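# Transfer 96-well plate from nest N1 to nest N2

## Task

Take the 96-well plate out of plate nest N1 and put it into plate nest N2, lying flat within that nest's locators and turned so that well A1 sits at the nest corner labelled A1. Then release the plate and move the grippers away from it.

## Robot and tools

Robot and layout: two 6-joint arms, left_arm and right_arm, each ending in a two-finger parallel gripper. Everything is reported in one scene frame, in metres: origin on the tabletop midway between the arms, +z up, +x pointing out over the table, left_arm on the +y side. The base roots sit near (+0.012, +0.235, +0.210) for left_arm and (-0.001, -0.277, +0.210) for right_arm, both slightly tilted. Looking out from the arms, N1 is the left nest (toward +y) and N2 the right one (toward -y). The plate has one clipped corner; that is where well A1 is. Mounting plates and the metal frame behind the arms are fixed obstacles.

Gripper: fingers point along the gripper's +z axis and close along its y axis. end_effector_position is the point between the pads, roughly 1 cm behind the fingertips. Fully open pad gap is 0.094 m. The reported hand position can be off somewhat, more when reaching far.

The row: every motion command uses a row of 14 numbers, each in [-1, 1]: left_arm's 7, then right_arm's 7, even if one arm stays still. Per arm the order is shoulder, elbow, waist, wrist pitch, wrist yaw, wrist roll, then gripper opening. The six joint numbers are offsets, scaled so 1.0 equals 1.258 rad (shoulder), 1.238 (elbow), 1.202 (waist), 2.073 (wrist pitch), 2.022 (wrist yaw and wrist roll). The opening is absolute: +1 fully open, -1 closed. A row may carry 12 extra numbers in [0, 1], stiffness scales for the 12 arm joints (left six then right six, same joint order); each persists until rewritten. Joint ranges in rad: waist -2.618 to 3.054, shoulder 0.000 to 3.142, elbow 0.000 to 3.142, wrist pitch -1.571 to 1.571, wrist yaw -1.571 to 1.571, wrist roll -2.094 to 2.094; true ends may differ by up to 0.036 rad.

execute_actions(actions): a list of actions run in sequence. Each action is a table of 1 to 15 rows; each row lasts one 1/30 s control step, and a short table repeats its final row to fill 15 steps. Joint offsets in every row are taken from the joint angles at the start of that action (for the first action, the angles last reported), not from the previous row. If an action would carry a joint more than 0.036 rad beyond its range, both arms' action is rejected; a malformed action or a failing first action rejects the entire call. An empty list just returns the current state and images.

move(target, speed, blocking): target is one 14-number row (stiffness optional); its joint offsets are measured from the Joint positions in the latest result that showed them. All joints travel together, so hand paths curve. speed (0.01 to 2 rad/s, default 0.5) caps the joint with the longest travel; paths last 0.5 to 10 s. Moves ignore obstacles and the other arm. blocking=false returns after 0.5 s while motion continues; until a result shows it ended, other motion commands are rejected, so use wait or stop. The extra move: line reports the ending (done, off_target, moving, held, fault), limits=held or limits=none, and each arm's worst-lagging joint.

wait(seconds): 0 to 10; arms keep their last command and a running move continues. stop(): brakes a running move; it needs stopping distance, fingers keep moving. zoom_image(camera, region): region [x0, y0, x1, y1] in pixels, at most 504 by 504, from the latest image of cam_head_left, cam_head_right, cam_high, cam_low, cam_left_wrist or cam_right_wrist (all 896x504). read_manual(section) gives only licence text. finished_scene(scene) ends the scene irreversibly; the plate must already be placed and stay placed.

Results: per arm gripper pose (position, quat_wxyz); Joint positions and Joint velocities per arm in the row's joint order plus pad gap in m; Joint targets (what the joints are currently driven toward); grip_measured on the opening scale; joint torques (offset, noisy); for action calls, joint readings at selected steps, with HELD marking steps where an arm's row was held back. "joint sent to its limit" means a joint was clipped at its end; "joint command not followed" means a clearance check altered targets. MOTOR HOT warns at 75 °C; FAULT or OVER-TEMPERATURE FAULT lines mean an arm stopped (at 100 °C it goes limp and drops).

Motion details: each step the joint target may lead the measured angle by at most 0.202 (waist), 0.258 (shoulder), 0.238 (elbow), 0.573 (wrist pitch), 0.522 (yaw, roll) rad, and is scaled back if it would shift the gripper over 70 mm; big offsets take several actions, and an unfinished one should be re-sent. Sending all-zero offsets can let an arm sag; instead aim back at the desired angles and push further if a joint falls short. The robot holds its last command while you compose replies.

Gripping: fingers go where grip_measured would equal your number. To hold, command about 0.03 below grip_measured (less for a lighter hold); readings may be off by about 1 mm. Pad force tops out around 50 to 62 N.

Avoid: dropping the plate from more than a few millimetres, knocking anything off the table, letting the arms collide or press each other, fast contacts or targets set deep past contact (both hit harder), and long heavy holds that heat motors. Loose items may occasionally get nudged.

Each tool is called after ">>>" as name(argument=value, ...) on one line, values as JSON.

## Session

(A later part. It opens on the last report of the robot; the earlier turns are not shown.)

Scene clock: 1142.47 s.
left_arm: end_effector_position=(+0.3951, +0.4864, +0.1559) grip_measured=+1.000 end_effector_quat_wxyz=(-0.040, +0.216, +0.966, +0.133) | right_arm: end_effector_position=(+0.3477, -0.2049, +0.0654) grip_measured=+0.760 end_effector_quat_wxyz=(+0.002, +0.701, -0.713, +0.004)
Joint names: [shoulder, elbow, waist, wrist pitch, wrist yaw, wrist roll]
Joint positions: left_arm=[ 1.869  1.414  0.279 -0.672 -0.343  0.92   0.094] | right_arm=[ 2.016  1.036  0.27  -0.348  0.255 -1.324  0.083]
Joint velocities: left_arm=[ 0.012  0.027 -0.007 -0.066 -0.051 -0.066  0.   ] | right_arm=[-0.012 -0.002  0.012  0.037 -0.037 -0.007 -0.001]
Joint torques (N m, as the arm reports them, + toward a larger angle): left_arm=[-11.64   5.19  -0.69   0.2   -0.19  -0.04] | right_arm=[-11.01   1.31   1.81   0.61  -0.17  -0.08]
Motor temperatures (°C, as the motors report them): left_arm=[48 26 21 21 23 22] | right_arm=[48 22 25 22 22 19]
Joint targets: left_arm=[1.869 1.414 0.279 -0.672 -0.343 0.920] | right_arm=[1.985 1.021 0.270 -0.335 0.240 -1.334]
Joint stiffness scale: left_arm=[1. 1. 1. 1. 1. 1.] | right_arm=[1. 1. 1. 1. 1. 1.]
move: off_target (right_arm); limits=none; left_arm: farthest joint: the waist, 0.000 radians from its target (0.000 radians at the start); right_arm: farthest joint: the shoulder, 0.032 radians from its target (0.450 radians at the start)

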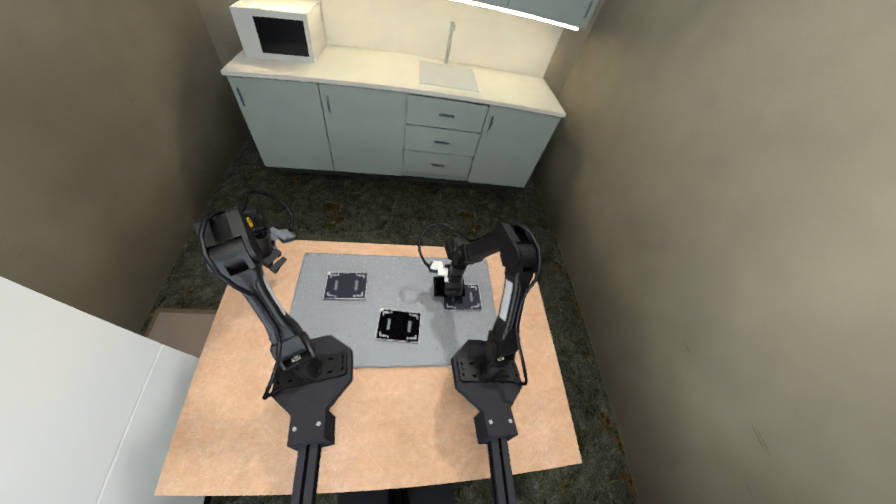

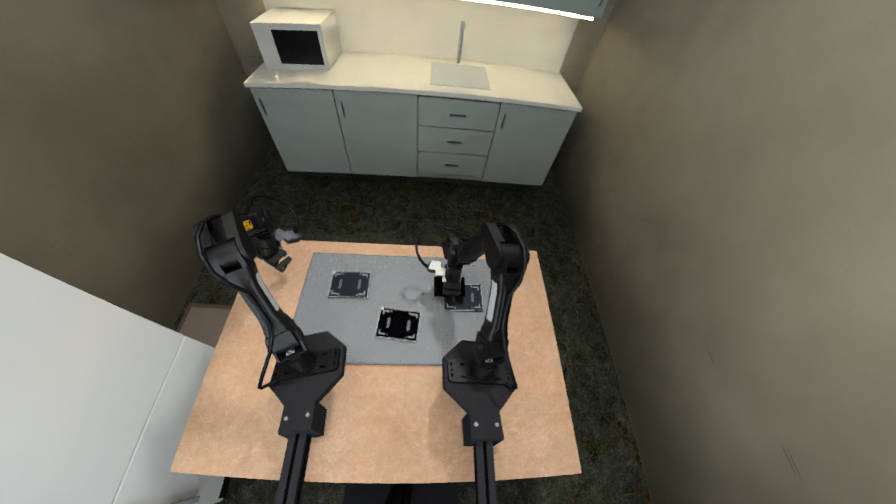

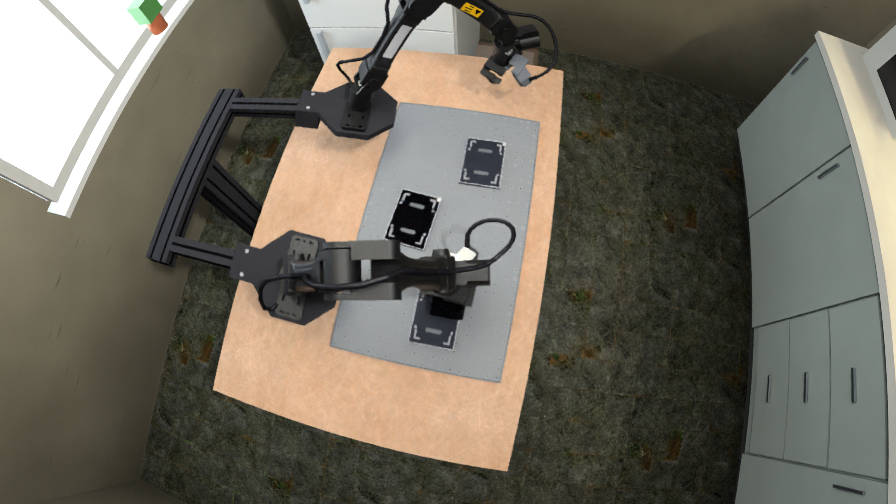

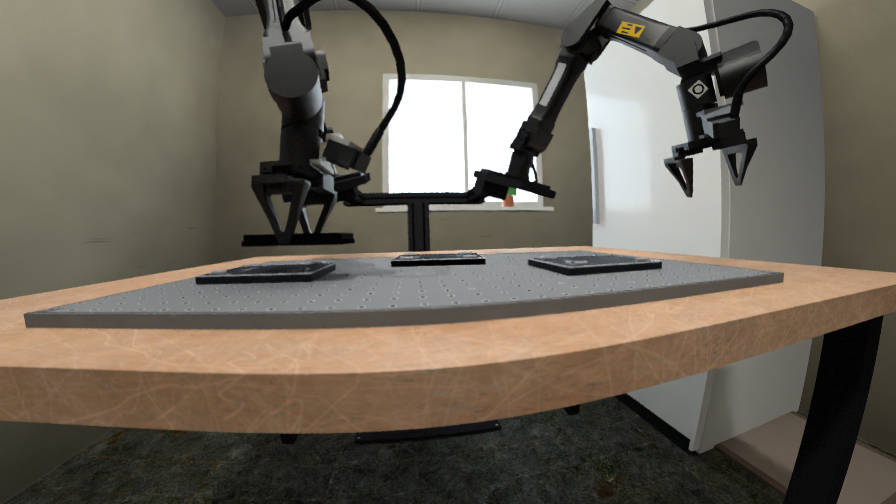

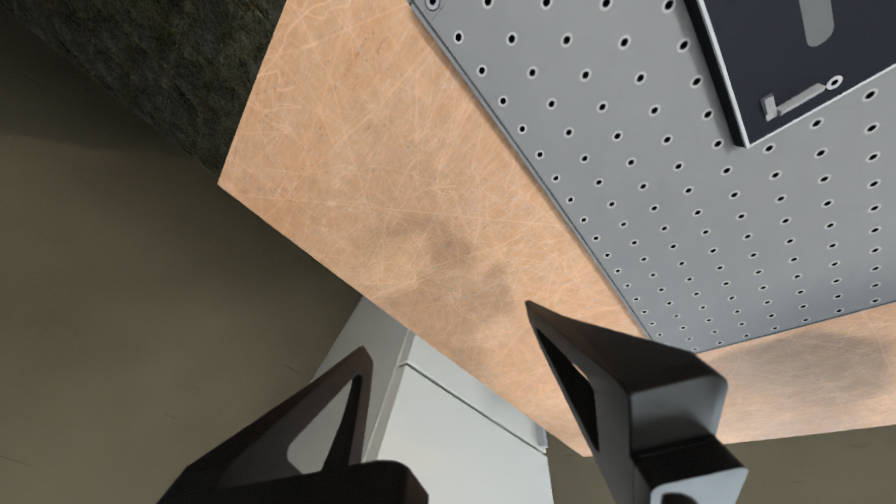

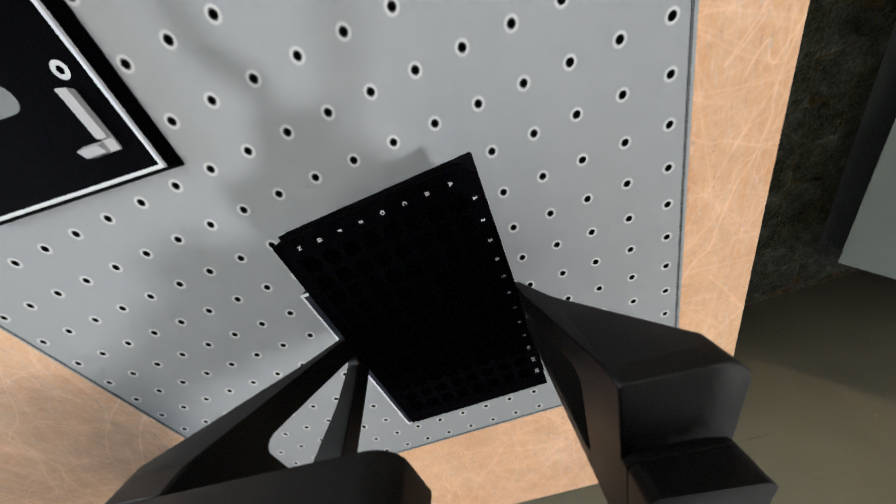

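>>> move(target=[0,0,0,0,0,0,1, -0.0835,-0.084,-0.1065,0.0275,-0.0267,-0.0675,0.71], speed=0.15)

>>> zoom_image(camera="cam_high", region=[380,240,520,380])

Scene clock: 1184.93 s.
left_arm: end_effector_position=(+0.3951, +0.4864, +0.1559) grip_measured=+1.000 end_effector_quat_wxyz=(-0.040, +0.216, +0.966, +0.133) | right_arm: end_effector_position=(+0.3393, -0.2478, +0.0659) grip_measured=+0.760 end_effector_quat_wxyz=(-0.001, +0.702, -0.713, +0.002)
Joint names: [shoulder, elbow, waist, wrist pitch, wrist yaw, wrist roll]
Joint positions: left_arm=[ 1.869  1.414  0.279 -0.672 -0.343  0.92   0.094] | right_arm=[ 1.942  0.949  0.145 -0.303  0.215 -1.452  0.083]
Joint velocities: left_arm=[-0.012  0.002 -0.007 -0.037  0.037  0.007  0.   ] | right_arm=[ 0.032  0.002  0.002 -0.022 -0.007  0.022 -0.   ]
Joint torques (N m, as the arm reports them, + toward a larger angle): left_arm=[-11.64   5.19  -0.69   0.2   -0.18  -0.04] | right_arm=[-10.63   1.06   1.27   0.61  -0.15  -0.06]
Motor temperatures (°C, as the motors report them): left_arm=[48 26 21 21 23 22] | right_arm=[46 22 25 22 22 19]
Joint targets: left_arm=[1.869 1.414 0.279 -0.672 -0.343 0.920] | right_arm=[1.911 0.933 0.142 -0.291 0.200 -1.461]
Joint stiffness scale: left_arm=[1. 1. 1. 1. 1. 1.] | right_arm=[1. 1. 1. 1. 1. 1.]
move: off_target (right_arm); limits=none; left_arm: farthest joint: the waist, 0.000 radians from its target (0.000 radians at the start); right_arm: farthest joint: the shoulder, 0.031 radians from its target (0.105 radians at the start)

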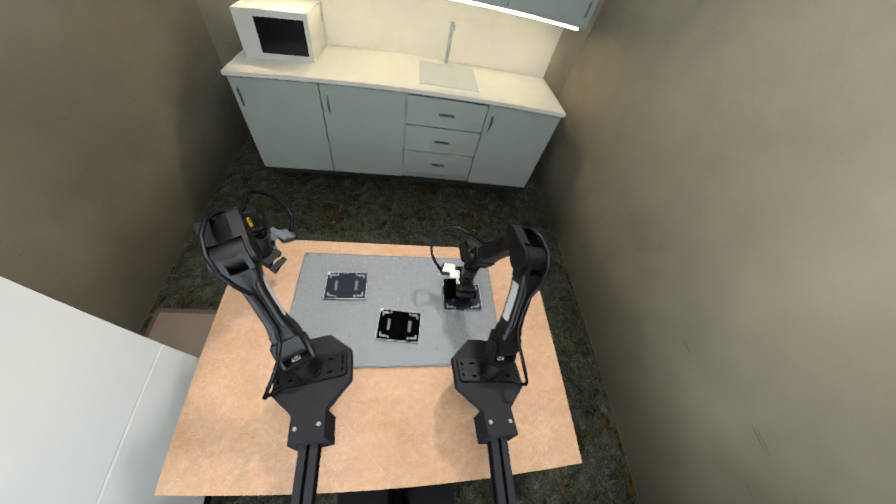

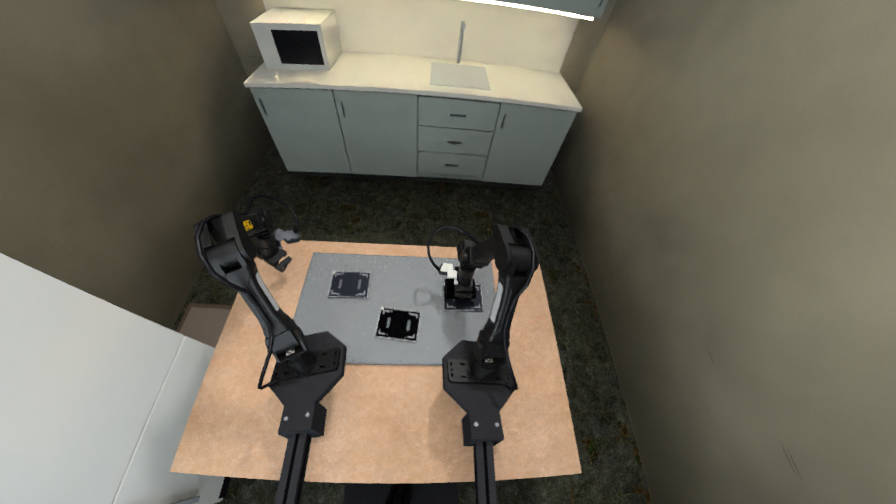

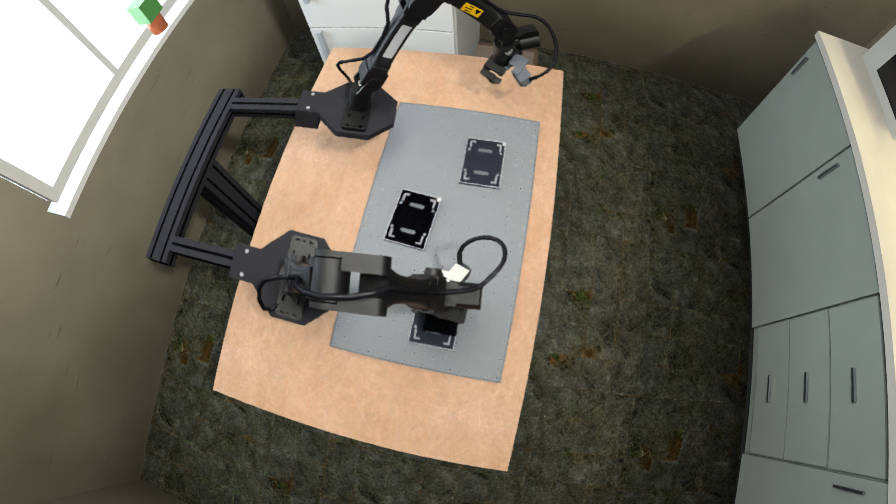

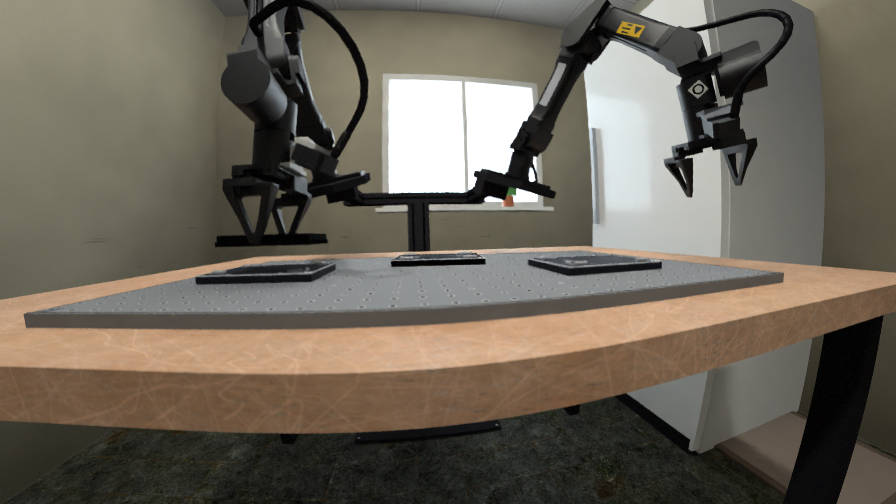

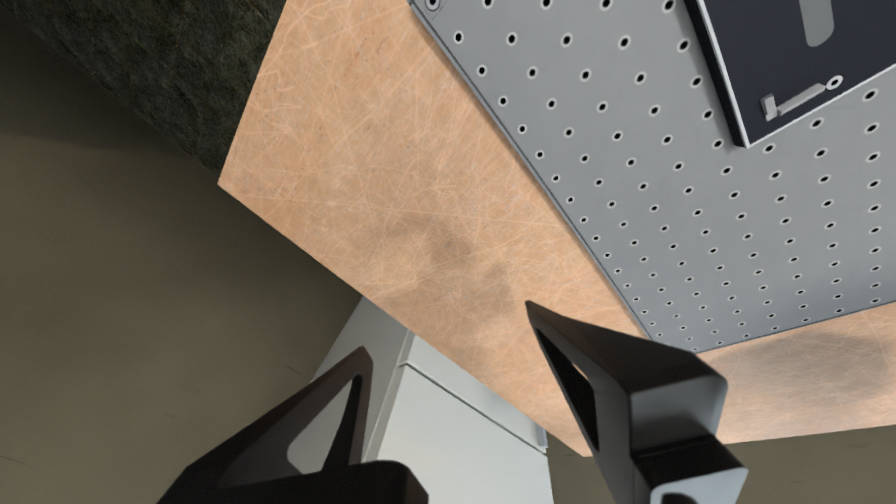

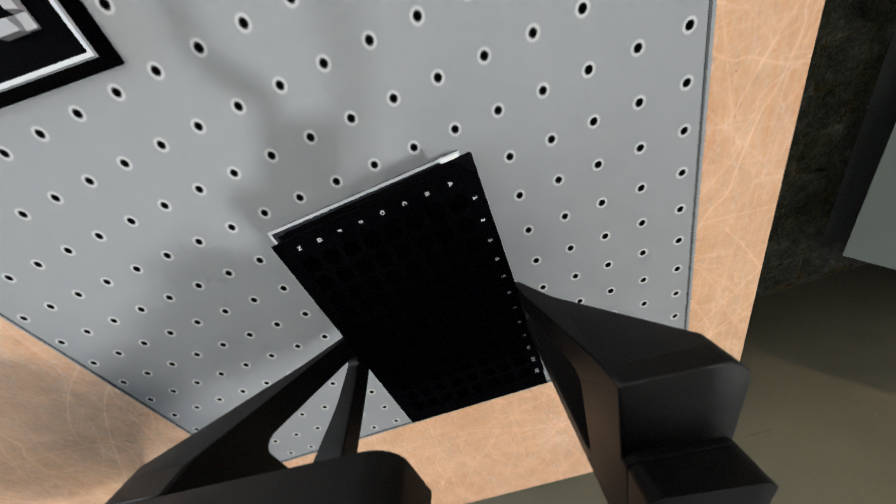

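Region (380, 240, 520, 380) of cam_high's 896x504 image, scaled by 3.600, with more detail than that image has.

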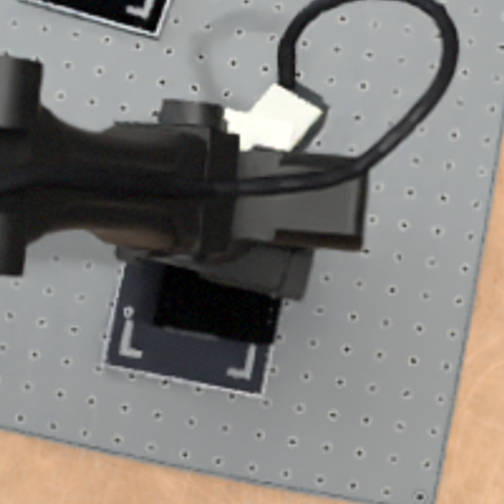

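>>> move(target=[0,0,0,0,0,0,1, 0.0394,-0.0413,-0.0187,0.0492,-0.01,-0.0143,0.71], speed=0.08)

>>> zoom_image(camera="cam_right_wrist", region=[200,100,600,430])

Scene clock: 1222.93 s.
left_arm: end_effector_position=(+0.3951, +0.4864, +0.1559) grip_measured=+1.000 end_effector_quat_wxyz=(-0.040, +0.216, +0.966, +0.133) | right_arm: end_effector_position=(+0.3329, -0.2498, +0.0479) grip_measured=+0.760 end_effector_quat_wxyz=(-0.003, +0.703, -0.712, +0.003)
Joint names: [shoulder, elbow, waist, wrist pitch, wrist yaw, wrist roll]
Joint positions: left_arm=[ 1.869  1.414  0.279 -0.672 -0.343  0.92   0.094] | right_arm=[ 1.988  0.914  0.129 -0.213  0.21  -1.472  0.083]
Joint velocities: left_arm=[-0.007 -0.027 -0.012 -0.007  0.022  0.022  0.   ] | right_arm=[-0.017  0.012 -0.046  0.022  0.051  0.037 -0.   ]
Joint torques (N m, as the arm reports them, + toward a larger angle): left_arm=[-11.64   5.19  -0.69   0.2   -0.18  -0.04] | right_arm=[-7.91  0.75  1.04  0.64 -0.16 -0.04]
Motor temperatures (°C, as the motors report them): left_arm=[48 26 20 21 23 22] | right_arm=[45 21 25 22 22 19]
Joint targets: left_arm=[1.869 1.414 0.279 -0.672 -0.343 0.920] | right_arm=[1.992 0.898 0.123 -0.201 0.195 -1.481]
Joint stiffness scale: left_arm=[1. 1. 1. 1. 1. 1.] | right_arm=[1. 1. 1. 1. 1. 1.]
move: done; limits=none; left_arm: farthest joint: the waist, 0.000 radians from its target (0.000 radians at the start); right_arm: farthest joint: the elbow, 0.016 radians from its target (0.051 radians at the start)

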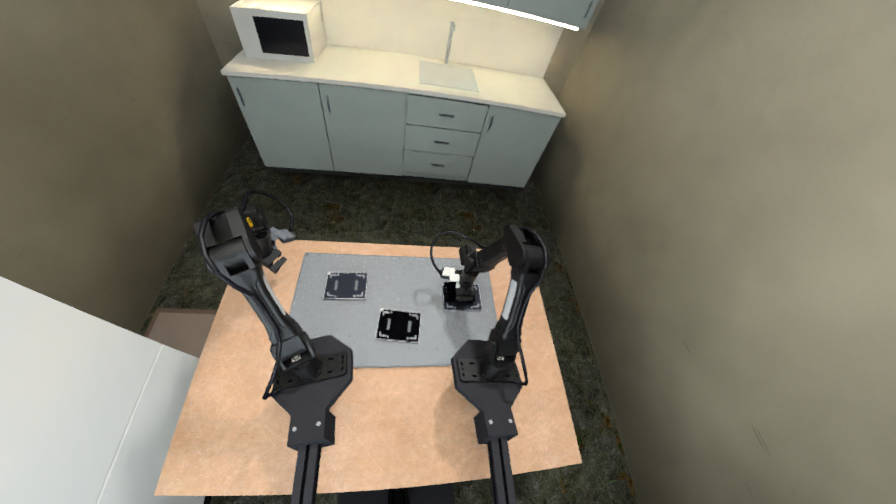

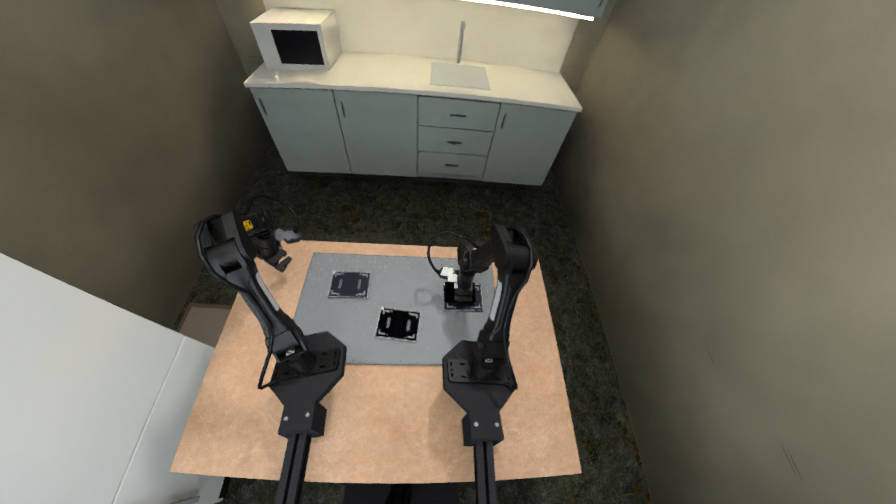

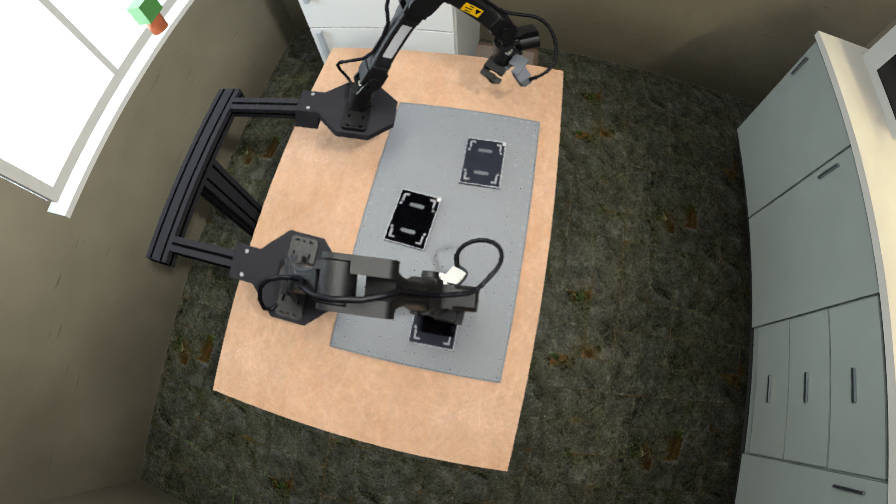

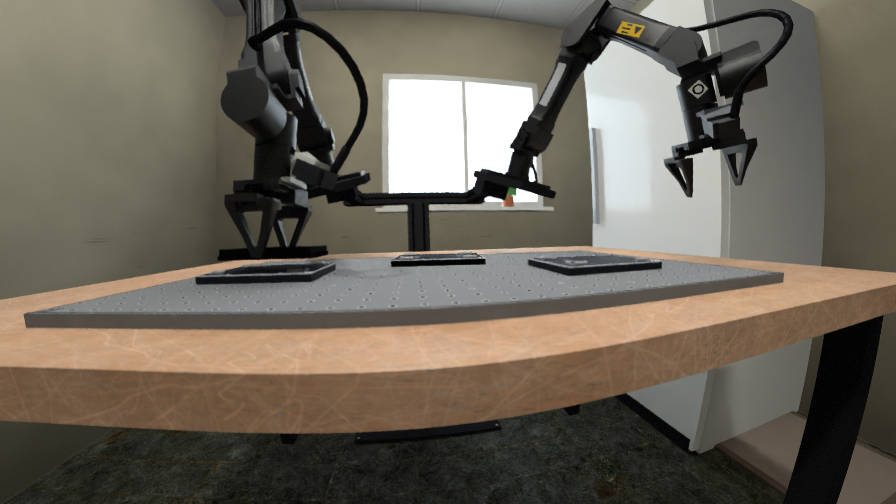

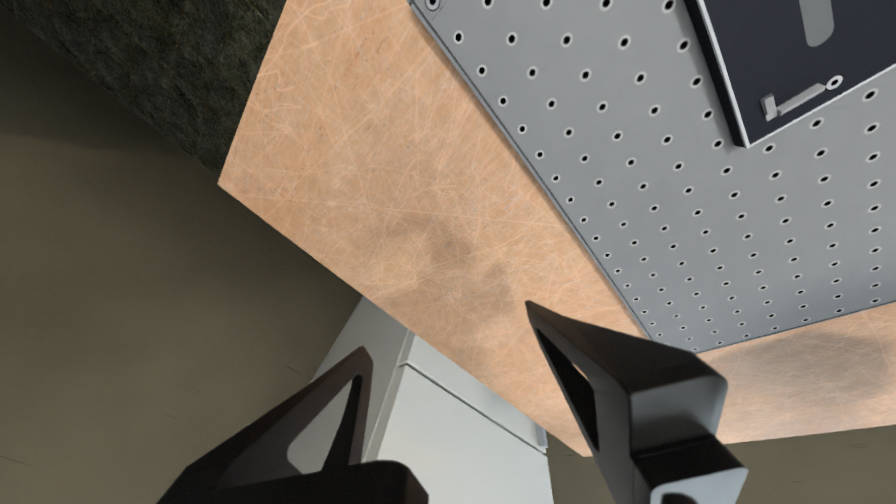

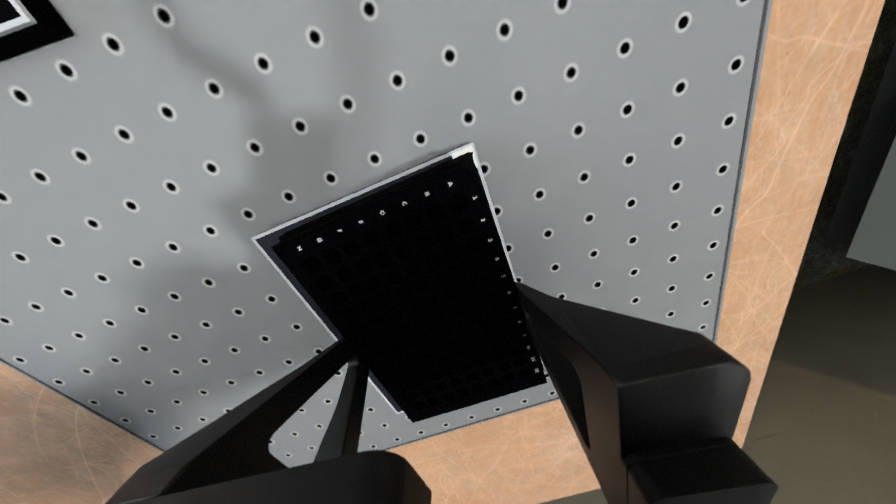

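Region (200, 100, 600, 430) of cam_right_wrist's 896x504 image, scaled by 1.260, with more detail than that image has; it fills the top 416 rows of this view, and the rest is white.

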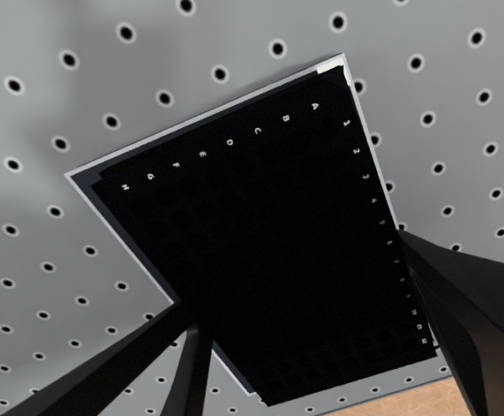

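>>> zoom_image(camera="cam_low", region=[180,200,360,300])

Region (180, 200, 360, 300) of cam_low's 896x504 image, scaled by 2.800, with more detail than that image has.

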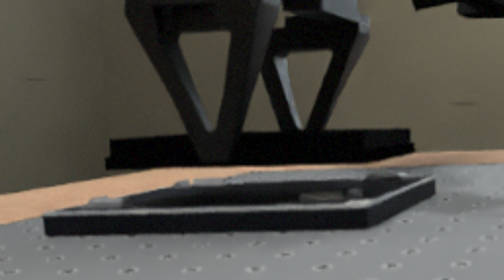

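>>> move(target=[0,0,0,0,0,0,1, 0.0178,-0.037,-0.0141,0.030,-0.009,-0.0099,0.71], speed=0.06)

>>> zoom_image(camera="cam_right_wrist", region=[200,100,600,430])

>>> zoom_image(camera="cam_low", region=[180,200,360,300])

Scene clock: 1272.40 s.
left_arm: end_effector_position=(+0.3951, +0.4864, +0.1559) grip_measured=+1.000 end_effector_quat_wxyz=(-0.040, +0.216, +0.966, +0.133) | right_arm: end_effector_position=(+0.3269, -0.2519, +0.0396) grip_measured=+0.760 end_effector_quat_wxyz=(-0.004, +0.703, -0.712, +0.004)
Joint names: [shoulder, elbow, waist, wrist pitch, wrist yaw, wrist roll]
Joint positions: left_arm=[ 1.869  1.414  0.279 -0.672 -0.343  0.92   0.094] | right_arm=[ 2.005  0.886  0.118 -0.163  0.206 -1.483  0.083]
Joint velocities: left_arm=[ 0.002 -0.007 -0.007 -0.037  0.007  0.022  0.   ] | right_arm=[-0.002 -0.027  0.007  0.007  0.037 -0.037 -0.   ]
Joint torques (N m, as the arm reports them, + toward a larger angle): left_arm=[-11.64   5.19  -0.69   0.2   -0.18  -0.04] | right_arm=[-7.7   0.49  0.99  0.64 -0.15 -0.06]
Motor temperatures (°C, as the motors report them): left_arm=[48 26 20 21 23 22] | right_arm=[42 21 25 22 22 19]
Joint targets: left_arm=[1.869 1.414 0.279 -0.672 -0.343 0.920] | right_arm=[2.010 0.868 0.112 -0.151 0.192 -1.492]
Joint stiffness scale: left_arm=[1. 1. 1. 1. 1. 1.] | right_arm=[1. 1. 1. 1. 1. 1.]
move: done; limits=none; left_arm: farthest joint: the waist, 0.000 radians from its target (0.000 radians at the start); right_arm: farthest joint: the elbow, 0.017 radians from its target (0.046 radians at the start)

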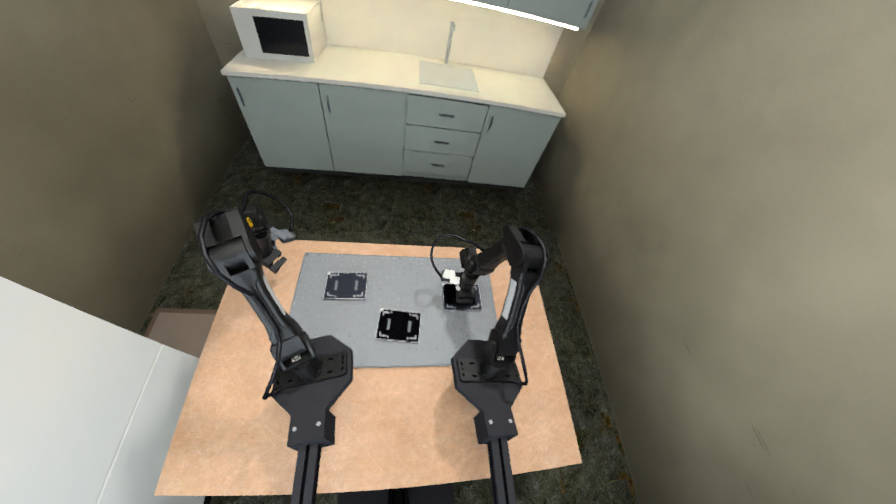

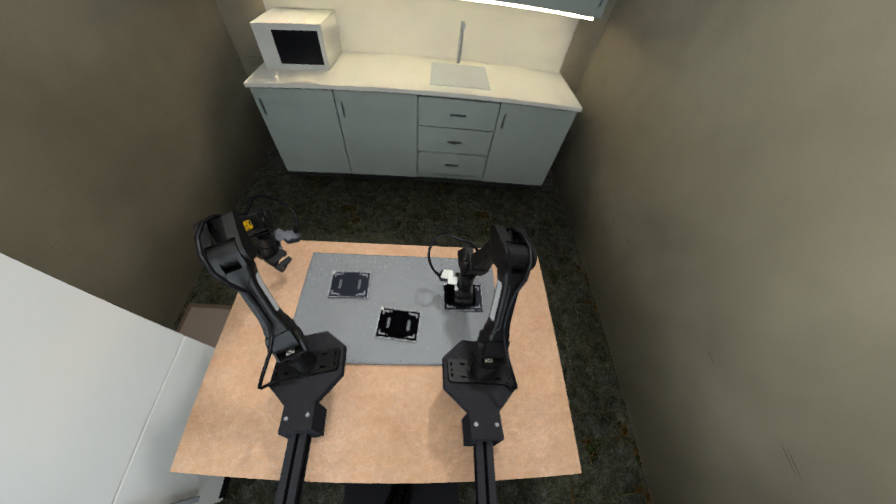

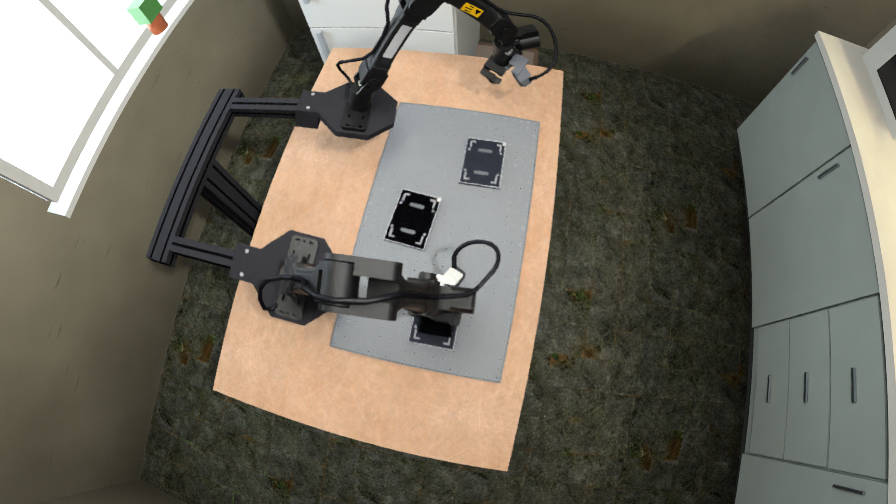

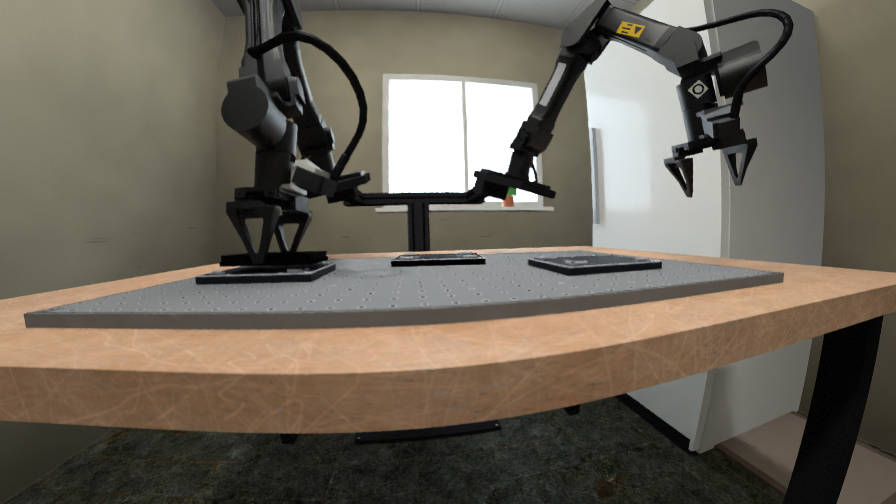

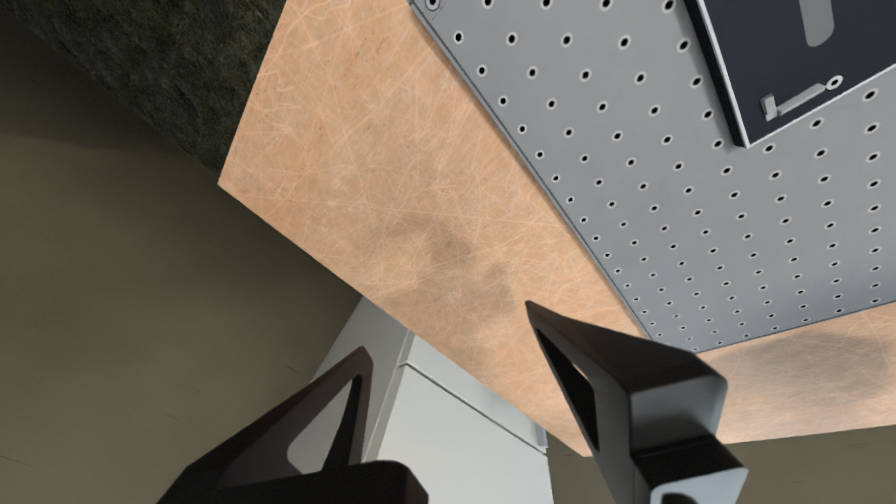

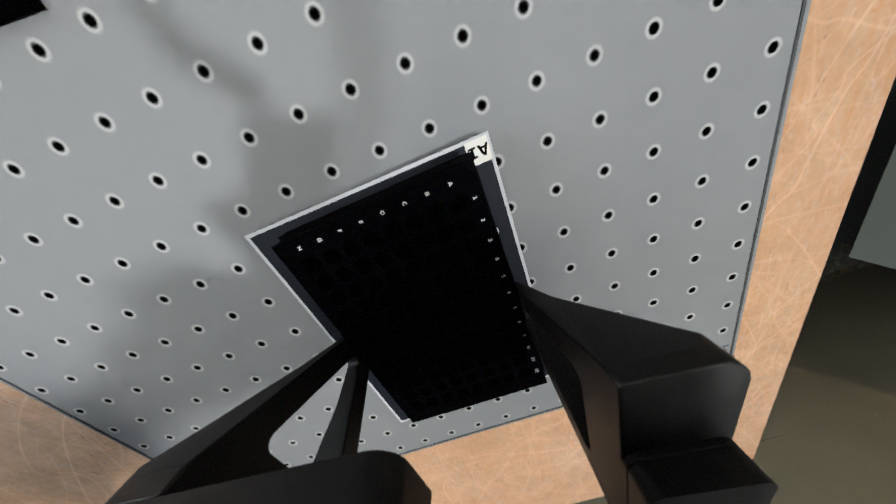

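Region (200, 100, 600, 430) of cam_right_wrist's 896x504 image, scaled by 1.260, with more detail than that image has; it fills the top 416 rows of this view, and the rest is white.

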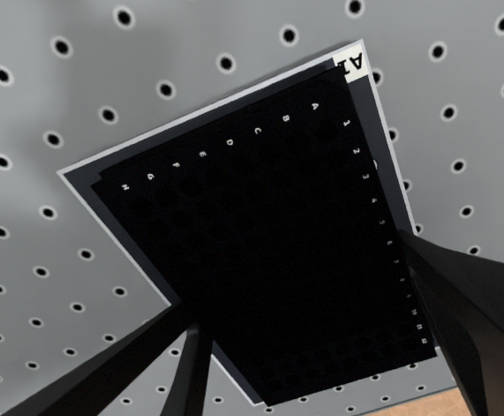

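Region (180, 200, 360, 300) of cam_low's 896x504 image, scaled by 2.800, with more detail than that image has.

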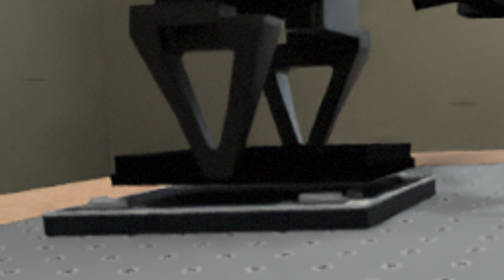

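>>> zoom_image(camera="cam_high", region=[395,295,475,360])

>>> zoom_image(camera="cam_head_right", region=[430,265,500,320])

Region (395, 295, 475, 360) of cam_high's 896x504 image, scaled by 6.300, with more detail than that image has; it fills the top 410 rows of this view, and the rest is white.

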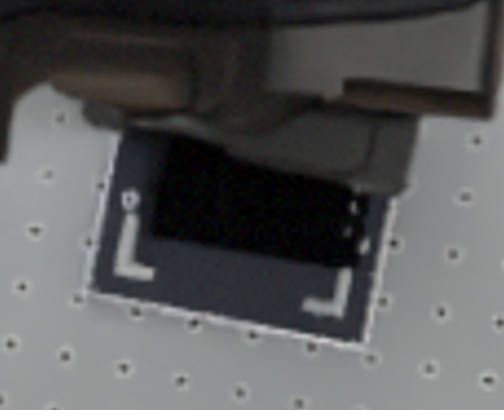

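Region (430, 265, 500, 320) of cam_head_right's 896x504 image, scaled by 7.200, with more detail than that image has; it fills the top 396 rows of this view, and the rest is white.

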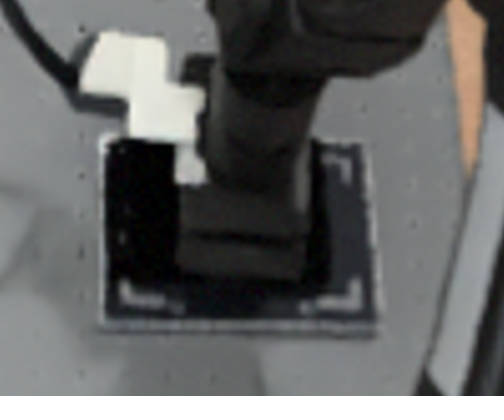

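>>> move(target=[0,0,0,0,0,0,1, -0.045,-0.0385,-0.0354,0.014,-0.011,-0.008,0.71], speed=0.06)

>>> zoom_image(camera="cam_right_wrist", region=[200,100,600,430])

>>> zoom_image(camera="cam_high", region=[395,295,475,360])

Scene clock: 1352.57 s.
left_arm: end_effector_position=(+0.3951, +0.4864, +0.1559) grip_measured=+1.000 end_effector_quat_wxyz=(-0.040, +0.216, +0.966, +0.133) | right_arm: end_effector_position=(+0.3239, -0.2646, +0.0415) grip_measured=+0.760 end_effector_quat_wxyz=(-0.006, +0.692, -0.722, +0.008)
Joint names: [shoulder, elbow, waist, wrist pitch, wrist yaw, wrist roll]
Joint positions: left_arm=[ 1.869  1.414  0.279 -0.672 -0.343  0.92   0.094] | right_arm=[ 1.979  0.856  0.082 -0.145  0.199 -1.49   0.083]
Joint velocities: left_arm=[ 0.012 -0.012 -0.002  0.051 -0.007 -0.007  0.   ] | right_arm=[-0.022  0.007  0.002  0.007  0.007  0.007  0.   ]
Joint torques (N m, as the arm reports them, + toward a larger angle): left_arm=[-11.64   5.18  -0.69   0.21  -0.19  -0.04] | right_arm=[-10.31   0.43   0.92   0.64  -0.19  -0.07]
Motor temperatures (°C, as the motors report them): left_arm=[48 26 20 21 23 22] | right_arm=[40 21 24 22 22 19]
Joint targets: left_arm=[1.869 1.414 0.279 -0.672 -0.343 0.920] | right_arm=[1.948 0.838 0.076 -0.133 0.184 -1.499]
Joint stiffness scale: left_arm=[1. 1. 1. 1. 1. 1.] | right_arm=[1. 1. 1. 1. 1. 1.]
move: off_target (right_arm); limits=none; left_arm: farthest joint: the waist, 0.000 radians from its target (0.000 radians at the start); right_arm: farthest joint: the shoulder, 0.030 radians from its target (0.056 radians at the start)

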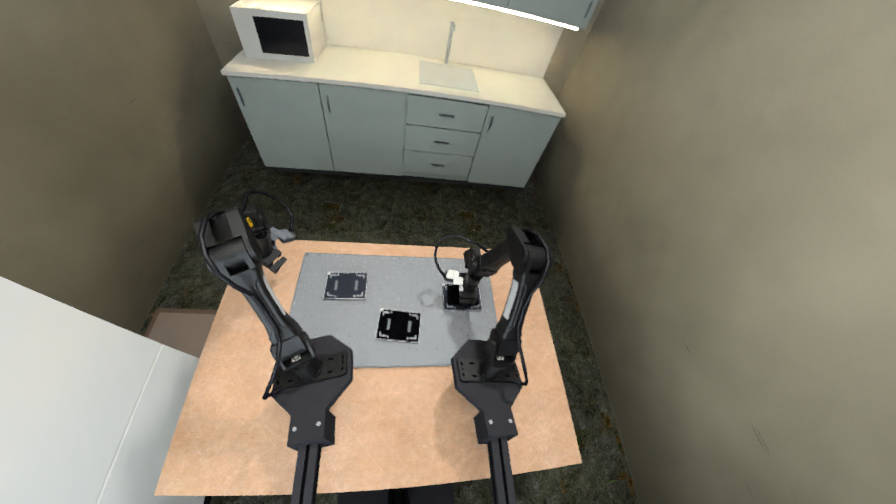

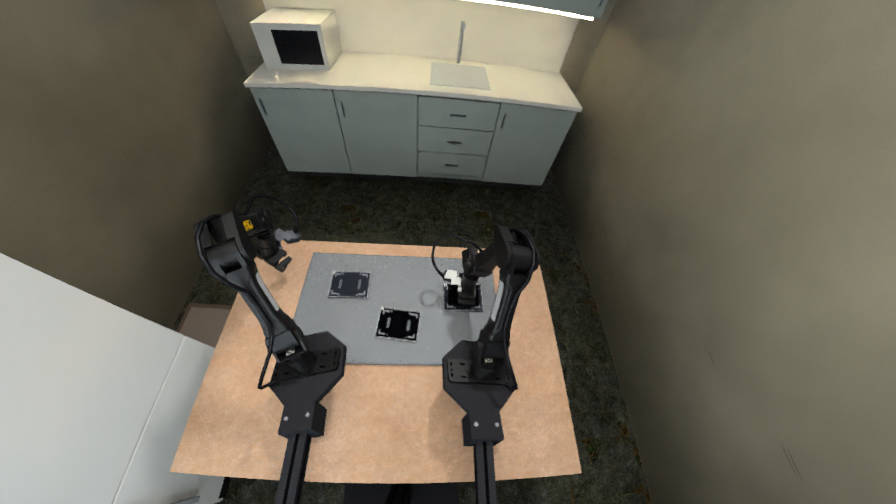

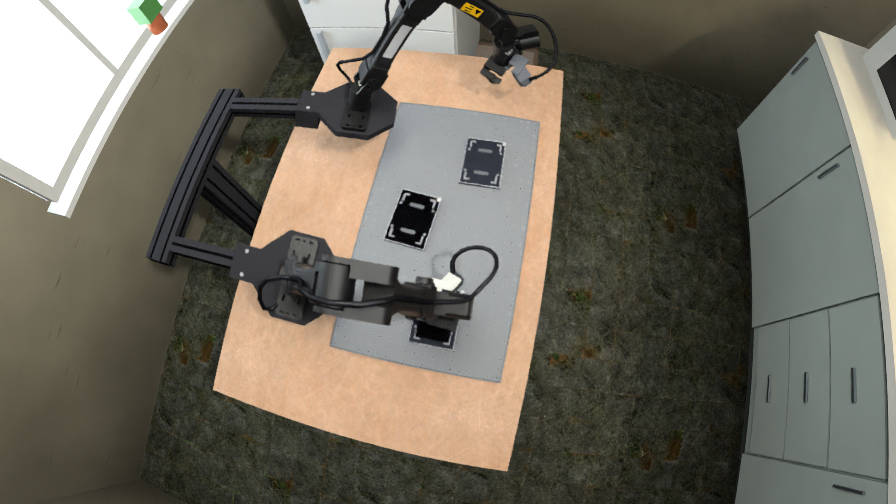

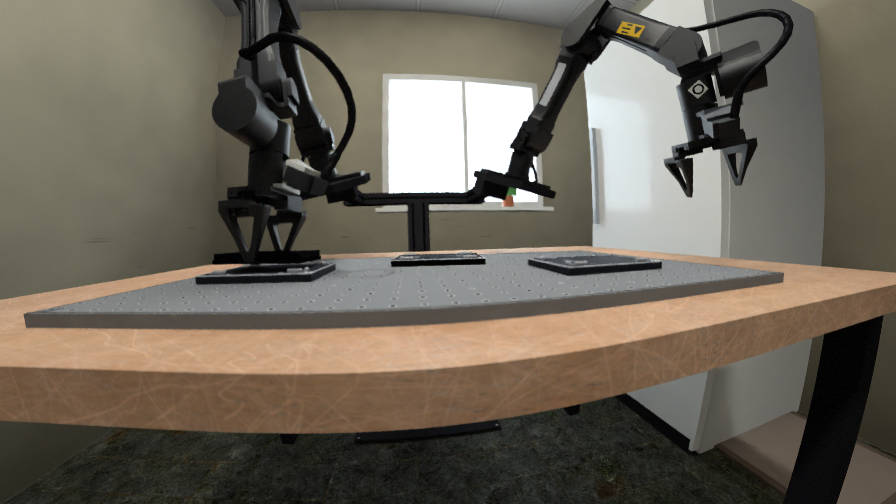

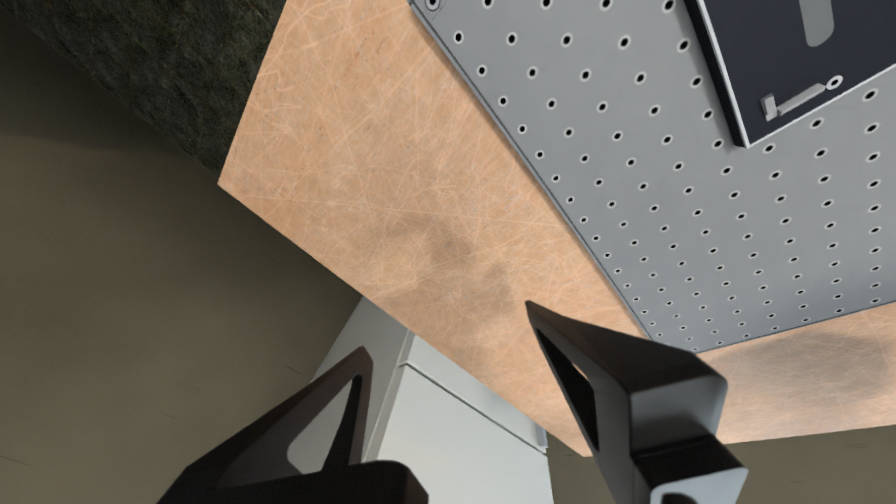

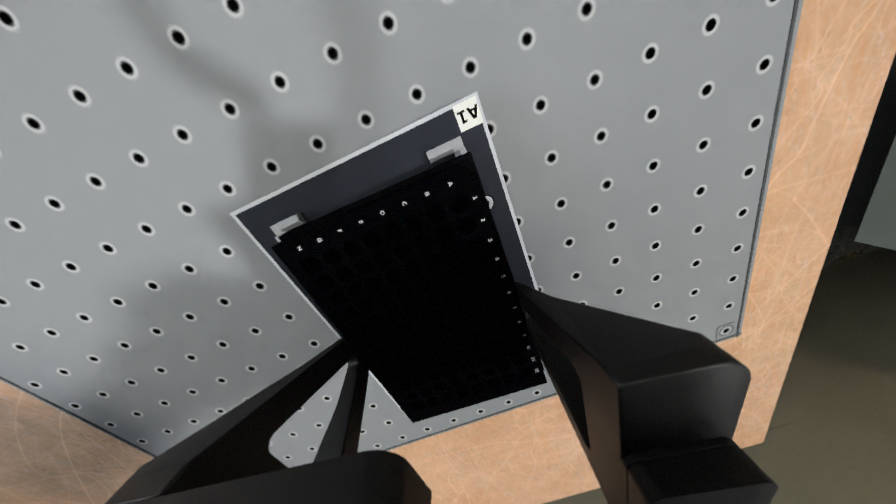

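Region (200, 100, 600, 430) of cam_right_wrist's 896x504 image, scaled by 1.260, with more detail than that image has; it fills the top 416 rows of this view, and the rest is white.

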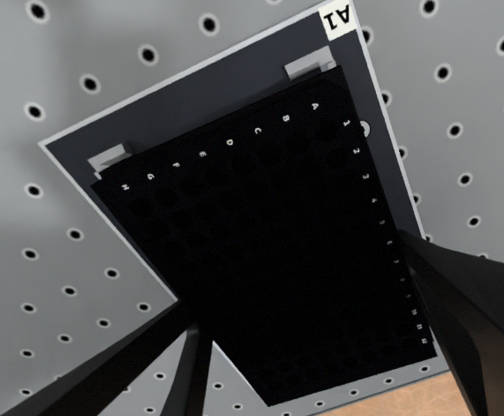

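Region (395, 295, 475, 360) of cam_high's 896x504 image, scaled by 6.300, with more detail than that image has; it fills the top 410 rows of this view, and the rest is white.

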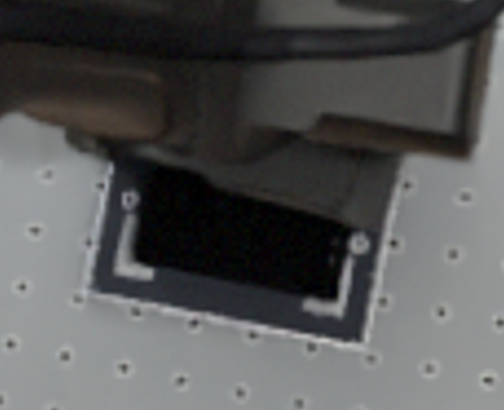

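>>> zoom_image(camera="cam_right_wrist", region=[220,85,510,270])

Region (220, 85, 510, 270) of cam_right_wrist's 896x504 image, scaled by 1.738, with more detail than that image has; it fills the top 322 rows of this view, and the rest is white.

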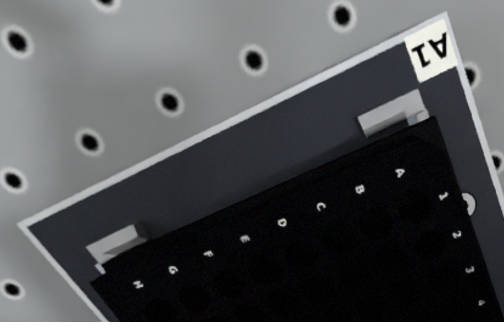

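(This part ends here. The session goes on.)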